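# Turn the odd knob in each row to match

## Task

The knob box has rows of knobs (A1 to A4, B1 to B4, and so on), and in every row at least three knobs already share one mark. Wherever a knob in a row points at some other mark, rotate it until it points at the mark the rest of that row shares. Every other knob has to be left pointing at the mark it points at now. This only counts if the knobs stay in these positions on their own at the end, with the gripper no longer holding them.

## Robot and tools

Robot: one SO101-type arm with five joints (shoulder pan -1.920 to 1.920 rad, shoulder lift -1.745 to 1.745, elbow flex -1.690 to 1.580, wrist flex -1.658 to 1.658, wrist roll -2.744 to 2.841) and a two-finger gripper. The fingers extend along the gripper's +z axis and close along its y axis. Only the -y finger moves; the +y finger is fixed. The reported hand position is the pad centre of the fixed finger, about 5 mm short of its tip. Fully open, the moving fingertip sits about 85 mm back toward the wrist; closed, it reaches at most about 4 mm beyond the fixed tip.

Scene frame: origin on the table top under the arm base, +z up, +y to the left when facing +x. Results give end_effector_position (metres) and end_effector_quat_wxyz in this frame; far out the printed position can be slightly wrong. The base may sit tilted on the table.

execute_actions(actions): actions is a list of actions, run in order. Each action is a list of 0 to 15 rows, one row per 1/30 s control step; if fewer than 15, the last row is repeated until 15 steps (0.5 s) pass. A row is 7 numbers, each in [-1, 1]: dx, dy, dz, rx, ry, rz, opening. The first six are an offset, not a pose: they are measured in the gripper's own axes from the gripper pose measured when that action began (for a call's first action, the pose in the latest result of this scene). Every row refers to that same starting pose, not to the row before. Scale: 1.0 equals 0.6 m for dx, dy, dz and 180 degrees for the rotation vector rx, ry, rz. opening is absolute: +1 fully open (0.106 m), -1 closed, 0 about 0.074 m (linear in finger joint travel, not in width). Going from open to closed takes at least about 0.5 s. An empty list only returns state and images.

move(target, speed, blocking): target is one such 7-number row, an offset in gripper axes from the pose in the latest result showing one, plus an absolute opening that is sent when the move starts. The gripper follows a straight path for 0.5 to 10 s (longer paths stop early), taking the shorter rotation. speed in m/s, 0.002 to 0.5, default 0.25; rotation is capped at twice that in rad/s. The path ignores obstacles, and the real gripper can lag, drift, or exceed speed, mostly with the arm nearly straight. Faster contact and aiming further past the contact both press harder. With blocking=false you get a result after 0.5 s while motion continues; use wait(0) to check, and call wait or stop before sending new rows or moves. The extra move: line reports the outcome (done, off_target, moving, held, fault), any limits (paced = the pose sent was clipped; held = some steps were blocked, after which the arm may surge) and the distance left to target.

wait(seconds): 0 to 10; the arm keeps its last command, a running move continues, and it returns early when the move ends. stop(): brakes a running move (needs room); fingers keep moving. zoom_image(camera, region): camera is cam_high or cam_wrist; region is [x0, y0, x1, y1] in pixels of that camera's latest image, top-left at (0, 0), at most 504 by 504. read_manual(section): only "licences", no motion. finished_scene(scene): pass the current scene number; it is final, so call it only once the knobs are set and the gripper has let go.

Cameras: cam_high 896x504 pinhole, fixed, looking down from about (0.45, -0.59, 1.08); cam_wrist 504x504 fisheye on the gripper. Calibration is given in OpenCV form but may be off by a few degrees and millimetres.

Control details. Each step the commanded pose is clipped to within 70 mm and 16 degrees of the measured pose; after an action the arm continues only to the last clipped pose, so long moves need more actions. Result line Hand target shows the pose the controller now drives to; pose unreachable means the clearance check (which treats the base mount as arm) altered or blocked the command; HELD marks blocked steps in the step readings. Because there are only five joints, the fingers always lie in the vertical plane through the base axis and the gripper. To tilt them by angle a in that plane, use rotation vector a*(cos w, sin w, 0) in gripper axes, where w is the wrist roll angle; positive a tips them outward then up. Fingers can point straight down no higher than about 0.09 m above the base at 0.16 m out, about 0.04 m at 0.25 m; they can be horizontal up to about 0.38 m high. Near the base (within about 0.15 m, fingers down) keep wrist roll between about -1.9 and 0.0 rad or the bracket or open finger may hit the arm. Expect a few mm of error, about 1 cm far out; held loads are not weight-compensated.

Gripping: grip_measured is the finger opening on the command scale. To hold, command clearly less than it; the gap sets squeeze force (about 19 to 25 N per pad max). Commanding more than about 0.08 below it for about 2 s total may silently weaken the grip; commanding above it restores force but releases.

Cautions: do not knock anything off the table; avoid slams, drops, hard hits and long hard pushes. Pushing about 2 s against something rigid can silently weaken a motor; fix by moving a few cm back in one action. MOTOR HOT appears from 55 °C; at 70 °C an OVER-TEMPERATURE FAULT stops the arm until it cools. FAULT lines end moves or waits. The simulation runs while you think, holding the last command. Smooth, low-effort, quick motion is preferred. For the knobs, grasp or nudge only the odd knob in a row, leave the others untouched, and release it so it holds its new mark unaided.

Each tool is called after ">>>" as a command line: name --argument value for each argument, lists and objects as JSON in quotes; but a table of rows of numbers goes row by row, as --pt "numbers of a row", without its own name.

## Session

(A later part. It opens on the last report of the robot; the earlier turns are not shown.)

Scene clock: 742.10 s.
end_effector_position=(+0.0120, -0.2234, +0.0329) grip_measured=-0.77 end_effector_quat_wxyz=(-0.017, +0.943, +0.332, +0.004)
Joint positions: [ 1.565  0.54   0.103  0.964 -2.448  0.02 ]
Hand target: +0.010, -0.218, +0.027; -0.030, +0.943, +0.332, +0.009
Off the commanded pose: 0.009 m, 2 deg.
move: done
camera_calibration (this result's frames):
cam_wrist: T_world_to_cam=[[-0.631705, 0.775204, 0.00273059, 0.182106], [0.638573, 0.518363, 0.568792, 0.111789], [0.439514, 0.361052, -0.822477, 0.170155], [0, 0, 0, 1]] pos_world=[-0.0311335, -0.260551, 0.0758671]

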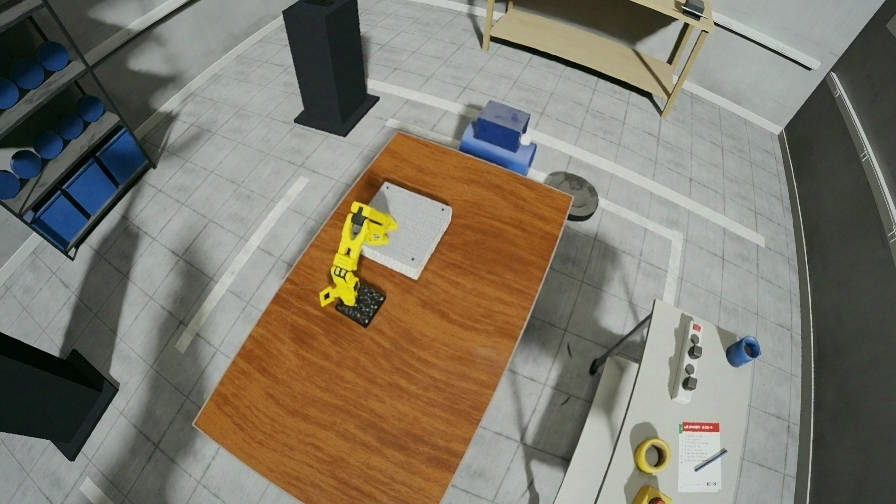

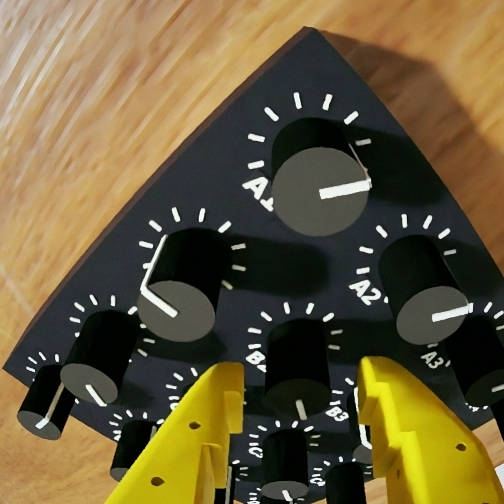

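>>> execute_actions --actions '[[[0.0027,-0.0102,0.0102,0.0071,0.0053,0,-0.77],[0.0030,-0.0109,0.0105,0.0075,0.0056,0,-0.775],[0.0032,-0.0116,0.0108,0.008,0.006,0,-0.78],[0.0035,-0.0123,0.0111,0.0084,0.0063,0,-0.79],[0.0037,-0.0130,0.0114,0.0089,0.0067,0,-0.80],[0.0040,-0.0137,0.0118,0.0093,0.007,0,-0.805],[0.0042,-0.0144,0.0121,0.0098,0.0073,0,-0.81],[0.0045,-0.0151,0.0124,0.0102,0.0077,0,-0.82],[0.0047,-0.0157,0.0127,0.0107,0.008,0,-0.82]]]'

Scene clock: 776.83 s.
end_effector_position=(+0.0106, -0.2198, +0.0309) grip_measured=-0.81 end_effector_quat_wxyz=(-0.023, +0.943, +0.332, +0.006)
Joint positions: [ 1.571  0.54   0.122  0.959 -2.442  0.016]
Hand target: +0.008, -0.214, +0.026; -0.036, +0.943, +0.331, +0.011
Off the commanded pose: 0.008 m, 2 deg.
Step readings (end_effector_position):
0: (+0.0120, -0.2237, +0.0329)
1: (+0.0117, -0.2237, +0.0329)
2: (+0.0117, -0.2232, +0.0326)
4: (+0.0116, -0.2220, +0.0319)
8: (+0.0109, -0.2205, +0.0312)
15: end_effector_position above
camera_calibration (this result's frames):
cam_wrist: T_world_to_cam=[[-0.631672, 0.775117, 0.0135234, 0.178058], [0.638675, 0.510435, 0.575804, 0.110028], [0.439413, 0.372357, -0.817476, 0.170151], [0, 0, 0, 1]] pos_world=[-0.0325648, -0.257535, 0.073332]

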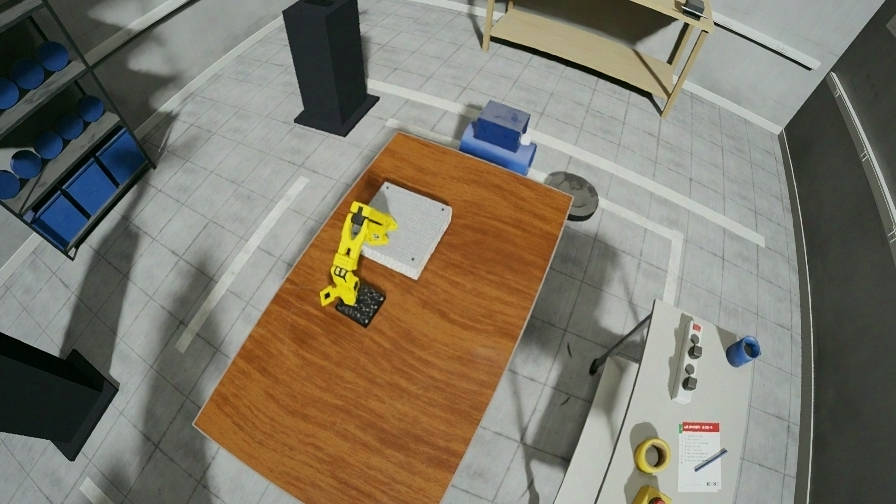

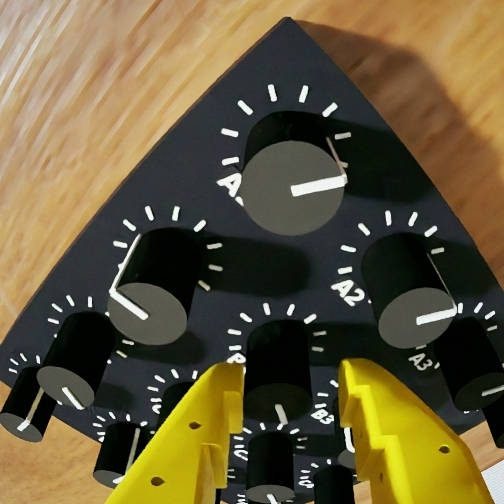

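>>> execute_actions --actions '[[[0.001,-0.003,0.002,0,0,0,-0.83],[0.001,-0.003,0.002,0,0,0,-0.845],[0.001,-0.003,0.002,0,0,0,-0.86],[0.001,-0.003,0.002,0,0,0,-0.875],[0.001,-0.003,0.002,0,0,0,-0.89],[0.001,-0.003,0.002,0,0,0,-0.905],[0.001,-0.003,0.002,0,0,0,-0.92],[0.001,-0.003,0.002,0,0,0,-0.93],[0.001,-0.003,0.002,0,0,0,-0.94]],[[-0.002,0.0001,0,0,0,-0.0056,-0.94],[-0.0024,0.0002,0,0,0,-0.0167,-0.94],[-0.0025,0.0003,0,0,0,-0.0278,-0.94],[-0.002,0.0004,0,0,0,-0.0444,-0.94],[-0.0015,0.0005,0,0,0,-0.0611,-0.94],[-0.001,0.0005,0,0,0,-0.0778,-0.94],[-0.0005,0.0006,0,0,0,-0.0944,-0.94],[0.0001,0.0006,0,0,0,-0.1111,-0.94],[0.0006,0.0006,0,0,0,-0.1278,-0.94],[0.0011,0.0005,0,0,0,-0.1444,-0.94],[0.0016,0.0005,0,0,0,-0.1611,-0.94],[0.0021,0.0004,0,0,0,-0.1778,-0.94],[0.0026,0.0002,0,0,0,-0.1944,-0.94],[0.0031,0.0001,0,0,0,-0.2111,-0.94],[0.0036,-0.0001,0,0,0,-0.2278,-0.94]],[[-0.001,0.0005,0,0,0,-0.0778,-0.94],[-0.0005,0.0006,0,0,0,-0.0944,-0.94],[0.0001,0.0006,0,0,0,-0.1111,-0.94],[0.0006,0.0006,0,0,0,-0.1278,-0.94],[0.0011,0.0005,0,0,0,-0.1444,-0.94],[0.0016,0.0005,0,0,0,-0.1611,-0.94],[0.0021,0.0004,0,0,0,-0.1778,-0.94],[0.0026,0.0002,0,0,0,-0.1944,-0.94],[0.0031,0.0001,0,0,0,-0.2111,-0.94],[0.0036,-0.0001,0,0,0,-0.2278,-0.94],[0.0041,-0.0003,0,0,0,-0.2444,-0.94],[0.0046,-0.0005,0,0,0,-0.2611,-0.94],[0.005,-0.0008,0,0,0,-0.2778,-0.94],[0.0054,-0.0011,0,0,0,-0.2944,-0.94],[0.0059,-0.0014,0,0,0,-0.3111,-0.94]],[[-0.001,0.0005,0,0,0,-0.0778,-0.94],[-0.0005,0.0006,0,0,0,-0.0944,-0.94],[0.0001,0.0006,0,0,0,-0.1111,-0.94],[0.0006,0.0006,0,0,0,-0.1278,-0.94],[0.0011,0.0005,0,0,0,-0.1444,-0.94],[0.0016,0.0005,0,0,0,-0.1611,-0.94],[0.0021,0.0004,0,0,0,-0.1778,-0.94],[0.0026,0.0002,0,0,0,-0.1944,-0.94],[0.0031,0.0001,0,0,0,-0.2111,-0.94],[0.0036,-0.0001,0,0,0,-0.2278,-0.94],[0.0041,-0.0003,0,0,0,-0.2444,-0.94],[0.0046,-0.0005,0,0,0,-0.2611,-0.94],[0.005,-0.0008,0,0,0,-0.2778,-0.94],[0.0054,-0.0011,0,0,0,-0.2944,-0.94],[0.0059,-0.0014,0,0,0,-0.3111,-0.94]],[[-0.001,0.0005,0,0,0,-0.0778,-0.94],[-0.0005,0.0006,0,0,0,-0.0944,-0.94],[0.0001,0.0006,0,0,0,-0.1111,-0.94],[0.0006,0.0006,0,0,0,-0.1278,-0.94],[0.0011,0.0005,0,0,0,-0.1444,-0.94],[0.0016,0.0005,0,0,0,-0.1611,-0.94],[0.0021,0.0004,0,0,0,-0.1778,-0.94],[0.0026,0.0002,0,0,0,-0.1944,-0.94],[0.0031,0.0001,0,0,0,-0.2111,-0.94],[0.0036,-0.0001,0,0,0,-0.2278,-0.94],[0.0041,-0.0003,0,0,0,-0.2444,-0.94],[0.0046,-0.0005,0,0,0,-0.2611,-0.94],[0.005,-0.0008,0,0,0,-0.2778,-0.94],[0.0054,-0.0011,0,0,0,-0.2944,-0.94],[0.0059,-0.0014,0,0,0,-0.3111,-0.94]],[[-0.001,0.0005,0,0,0,-0.0778,-0.94],[-0.0005,0.0006,0,0,0,-0.0944,-0.94],[0.0001,0.0006,0,0,0,-0.1111,-0.94],[0.0006,0.0006,0,0,0,-0.1250,-0.94],[0.0011,0.0005,0,0,0,-0.1389,-0.94],[0.0016,0.0005,0,0,0,-0.1500,-0.94],[0.0021,0.0004,0,0,0,-0.1611,-0.94],[0.0021,0.0004,0,0,0,-0.1700,-0.94],[0.0021,0.0004,0,0,0,-0.1778,-0.94]]]'

Scene clock: 838.30 s.
end_effector_position=(+0.0026, -0.2109, +0.0307) grip_measured=-0.88 end_effector_quat_wxyz=(+0.008, -0.484, +0.875, +0.019)
Joint positions: [1.553 0.543 0.122 0.949 1.015 0.011]
Hand target: +0.004, -0.211, +0.031; +0.007, -0.494, +0.869, +0.016
Off the commanded pose: 0.002 m, 1 deg.
Step readings (end_effector_position; steps 1 to 15: 1st action; 16 to 30: 2nd action; 31 to 45: 3rd action; 46 to 60: 4th action; 61 to 75: 5th action; 76 to 90: 6th action):
0: (+0.0106, -0.2198, +0.0309)
1: (+0.0106, -0.2201, +0.0309)
2: (+0.0106, -0.2198, +0.0305)
4: (+0.0106, -0.2198, +0.0302)
8: (+0.0106, -0.2198, +0.0302)
15: (+0.0106, -0.2198, +0.0302)
16: (+0.0106, -0.2198, +0.0302)
17: (+0.0106, -0.2198, +0.0302)
19: (+0.0108, -0.2200, +0.0304)
23: (+0.0117, -0.2198, +0.0307)
30: (+0.0130, -0.2184, +0.0309)
31: (+0.0131, -0.2180, +0.0309)
32: (+0.0132, -0.2179, +0.0311)
34: (+0.0134, -0.2174, +0.0313)
38: (+0.0134, -0.2163, +0.0313)
45: (+0.0125, -0.2141, +0.0314)
46: (+0.0127, -0.2137, +0.0314)
47: (+0.0124, -0.2133, +0.0315)
49: (+0.0123, -0.2126, +0.0315)
53: (+0.0117, -0.2115, +0.0315)
60: (+0.0098, -0.2101, +0.0316)
61: (+0.0097, -0.2100, +0.0316)
62: (+0.0096, -0.2099, +0.0316)
64: (+0.0091, -0.2098, +0.0316)
68: (+0.0078, -0.2098, +0.0316)
75: (+0.0057, -0.2103, +0.0314)
76: (+0.0053, -0.2102, +0.0313)
77: (+0.0050, -0.2100, +0.0311)
79: (+0.0043, -0.2102, +0.0309)
83: (+0.0032, -0.2106, +0.0306)
90: end_effector_position above
camera_calibration (this result's frames):
cam_wrist: T_world_to_cam=[[0.850798, -0.523052, -0.0505835, -0.109558], [-0.422479, -0.738081, 0.526069, -0.148394], [-0.312496, -0.426208, -0.848936, 0.00469465], [0, 0, 0, 1]] pos_world=[0.0319854, -0.16483, 0.0765088]

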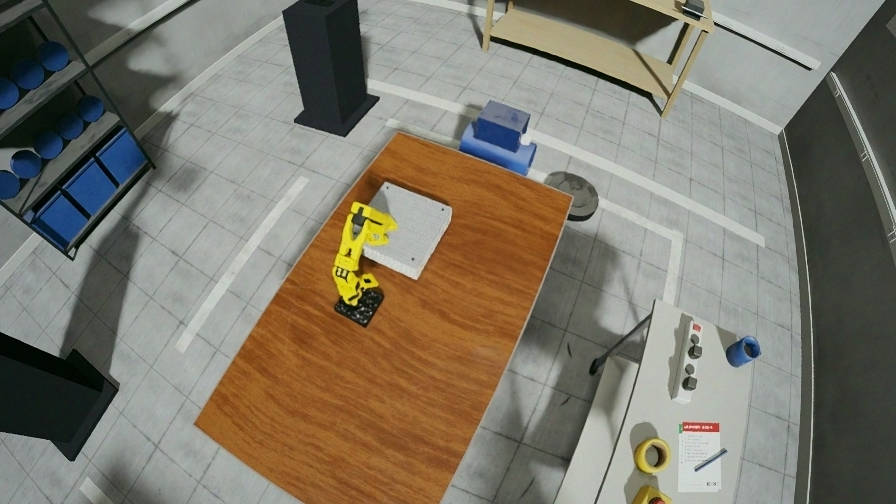

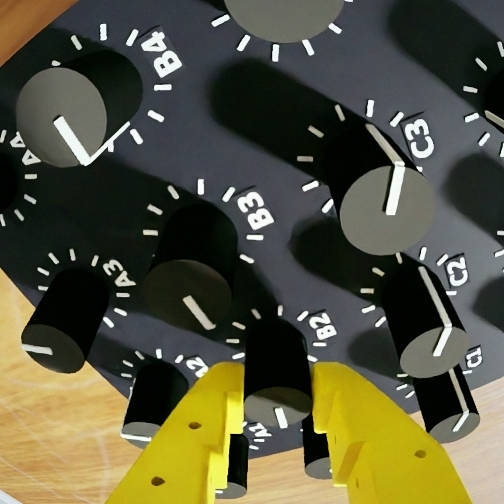

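>>> zoom_image --camera "cam_wrist" --region '[0, 40, 300, 340]'

>>> zoom_image --camera "cam_wrist" --region '[190, 270, 400, 460]'

Region (0, 40, 300, 340) of cam_wrist's 504x504 image, scaled by 1.680, with more detail than that image has.

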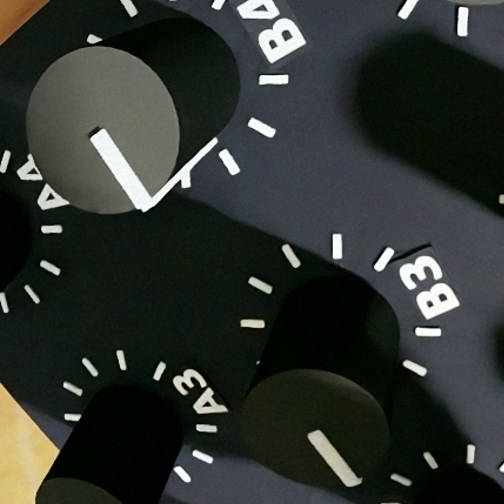

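Region (190, 270, 400, 460) of cam_wrist's 504x504 image, scaled by 2.400, with more detail than that image has; it fills the top 456 rows of this view, and the rest is white.

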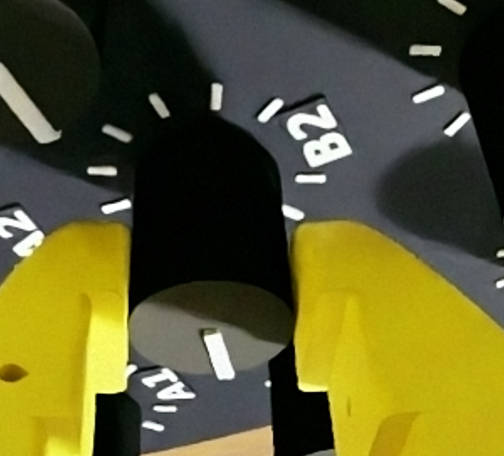

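>>> execute_actions --actions '[[[-0.0028,0.0002,0,0,0,-0.02,-0.94],[-0.0025,0.0003,0,0,0,-0.033,-0.94],[-0.002,0.0004,0,0,0,-0.046,-0.94],[-0.0015,0.0005,0,0,0,-0.059,-0.94],[-0.0012,0.0005,0,0,0,-0.071,-0.94],[-0.001,0.0005,0,0,0,-0.0794,-0.94],[-0.001,0.0005,0,0,0,-0.0794,-0.94],[0,0.0003,0,0,0,-0.0794,-0.94],[0.001,0,0,0,0,-0.0794,-0.94],[0.002,0,0,0,0,-0.0794,-0.94],[0.002,0,0,0,0,-0.0794,-0.94],[0.002,0,0,0,0,-0.0794,-0.90],[0.002,0,0,0,0,-0.0794,-0.87],[0.002,0,0,0,0,-0.0794,-0.845],[0.002,0,0,0,0,-0.0794,-0.83]],[[0.0015,0.0013,-0.002,0.0018,0.0047,0,-0.83],[0.0031,0.0013,-0.004,0.0018,0.0047,0,-0.83],[0.0031,0.0013,-0.006,0.0018,0.0047,0,-0.83],[0.0031,0.0013,-0.009,0.0018,0.0047,0,-0.83],[0.0031,0.0013,-0.012,0.0018,0.0047,0,-0.83],[0.0031,0.0013,-0.015,0.0018,0.0047,0,-0.83],[0.0031,0.0013,-0.018,0.0018,0.0047,0,-0.83],[0.0031,0.0013,-0.022,0.0018,0.0047,0,-0.83],[0.0031,0.0013,-0.026,0.0018,0.0047,0,-0.83],[0.0031,0.0013,-0.030,0.0018,0.0047,0,-0.83],[0.0031,0.0013,-0.035,0.0018,0.0047,0,-0.83],[0.0031,0.0013,-0.040,0.0018,0.0047,0,-0.83],[0.0031,0.0013,-0.045,0.0018,0.0047,0,-0.83],[0.0031,0.0013,-0.050,0.0018,0.0047,0,-0.83],[0.0031,0.0013,-0.055,0.0018,0.0047,0,-0.83]],[[0.002,0,-0.024,0.0018,0.0047,0,-0.83],[0.0005,-0.002,-0.030,0.0018,0.0047,0,-0.8],[-0.001,-0.004,-0.036,0.0018,0.0047,0,-0.75],[-0.003,-0.006,-0.042,0.0018,0.0047,0,-0.7],[-0.005,-0.008,-0.048,0.0018,0.0047,0,-0.65],[-0.007,-0.011,-0.054,0.0018,0.0047,0,-0.6],[-0.009,-0.014,-0.060,0.0018,0.0047,0,-0.55],[-0.011,-0.017,-0.066,0.0018,0.0047,0,-0.5],[-0.013,-0.020,-0.071,0.0018,0.0047,0,-0.45],[-0.015,-0.022,-0.075,0.0018,0.0047,0,-0.4],[-0.016,-0.024,-0.078,0.0018,0.0047,0,-0.4],[-0.017,-0.025,-0.080,0.0018,0.0047,0,-0.4]]]'

Scene clock: 943.40 s.
end_effector_position=(+0.0162, -0.2060, +0.0949) grip_measured=-0.42 end_effector_quat_wxyz=(+0.008, -0.585, +0.811, +0.017)
Joint positions: [1.484 0.254 0.047 1.311 1.186 0.045]
Hand target: +0.019, -0.207, +0.099; +0.005, -0.585, +0.811, +0.011
Off the commanded pose: 0.006 m, 1 deg.
Step readings (end_effector_position; steps 1 to 15: 1st action; 16 to 30: 2nd action; 31 to 45: 3rd action):
0: (+0.0026, -0.2112, +0.0307)
1: (+0.0026, -0.2108, +0.0305)
2: (+0.0025, -0.2110, +0.0307)
4: (+0.0023, -0.2110, +0.0305)
8: (+0.0019, -0.2115, +0.0304)
15: (+0.0018, -0.2118, +0.0304)
16: (+0.0018, -0.2120, +0.0304)
17: (+0.0018, -0.2118, +0.0304)
19: (+0.0018, -0.2123, +0.0309)
23: (+0.0018, -0.2124, +0.0356)
30: (+0.0018, -0.2114, +0.0518)
31: (+0.0019, -0.2113, +0.0547)
32: (+0.0018, -0.2107, +0.0573)
34: (+0.0018, -0.2102, +0.0637)
38: (+0.0063, -0.2084, +0.0776)
45: end_effector_position above
camera_calibration (this result's frames):
cam_wrist: T_world_to_cam=[[0.950811, -0.306654, -0.0438447, -0.072999], [-0.239136, -0.816582, 0.525364, -0.191897], [-0.196908, -0.489037, -0.849747, 0.0507896], [0, 0, 0, 1]] pos_world=[0.0335196, -0.154247, 0.140773]

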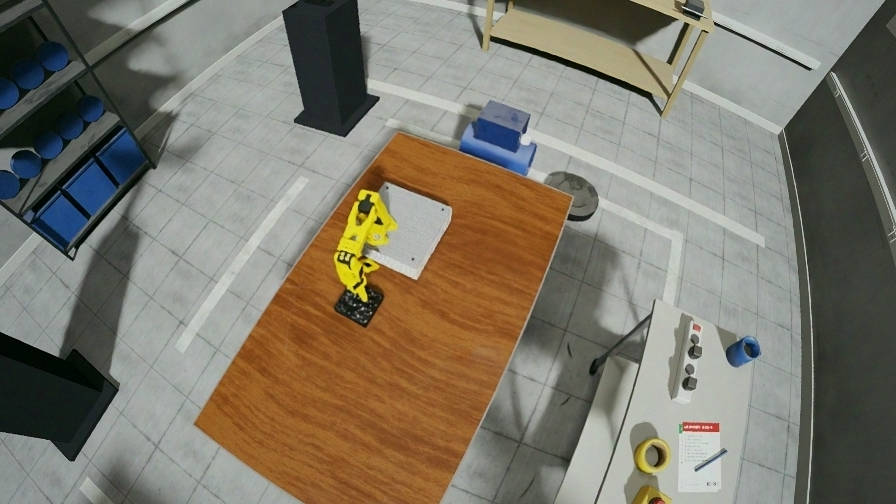

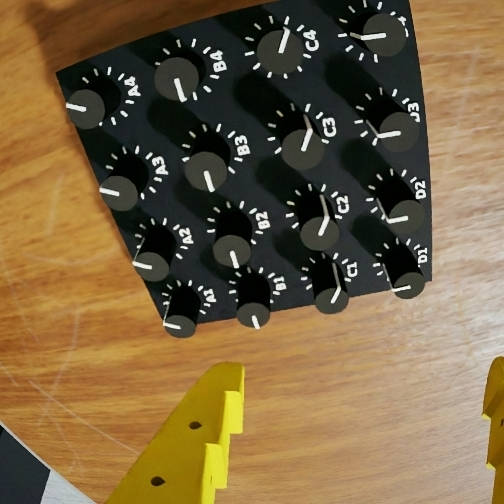

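>>> zoom_image --camera "cam_wrist" --region '[50, 30, 270, 230]'

>>> zoom_image --camera "cam_wrist" --region '[90, 140, 310, 345]'

>>> zoom_image --camera "cam_wrist" --region '[230, 0, 450, 320]'

Region (50, 30, 270, 230) of cam_wrist's 504x504 image, scaled by 2.291, with more detail than that image has; it fills the top 458 rows of this view, and the rest is white.

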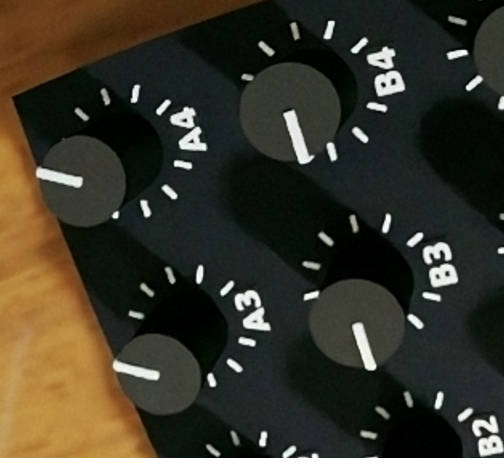

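Region (90, 140, 310, 345) of cam_wrist's 504x504 image, scaled by 2.291, with more detail than that image has; it fills the top 470 rows of this view, and the rest is white.

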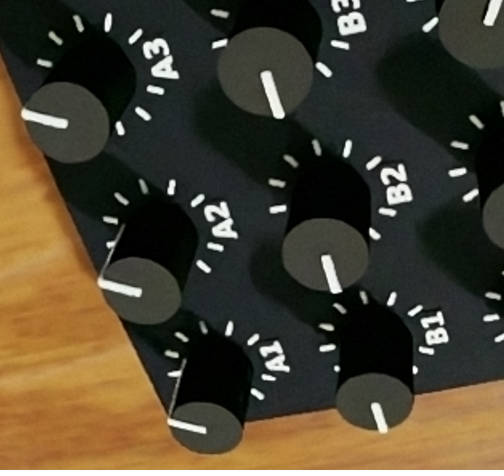

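Region (230, 0, 450, 320) of cam_wrist's 504x504 image, scaled by 1.575, with more detail than that image has; it fills the left 346 columns of this view, and the rest is white.

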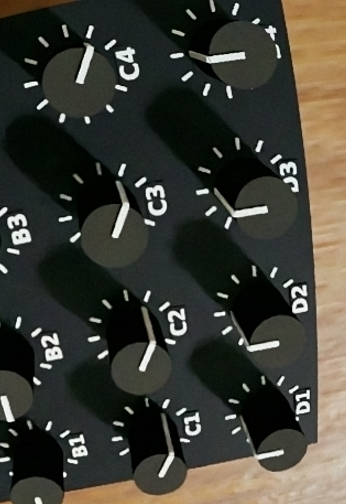

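>>> finished_scene --scene 1

The scene is finished: the task was done.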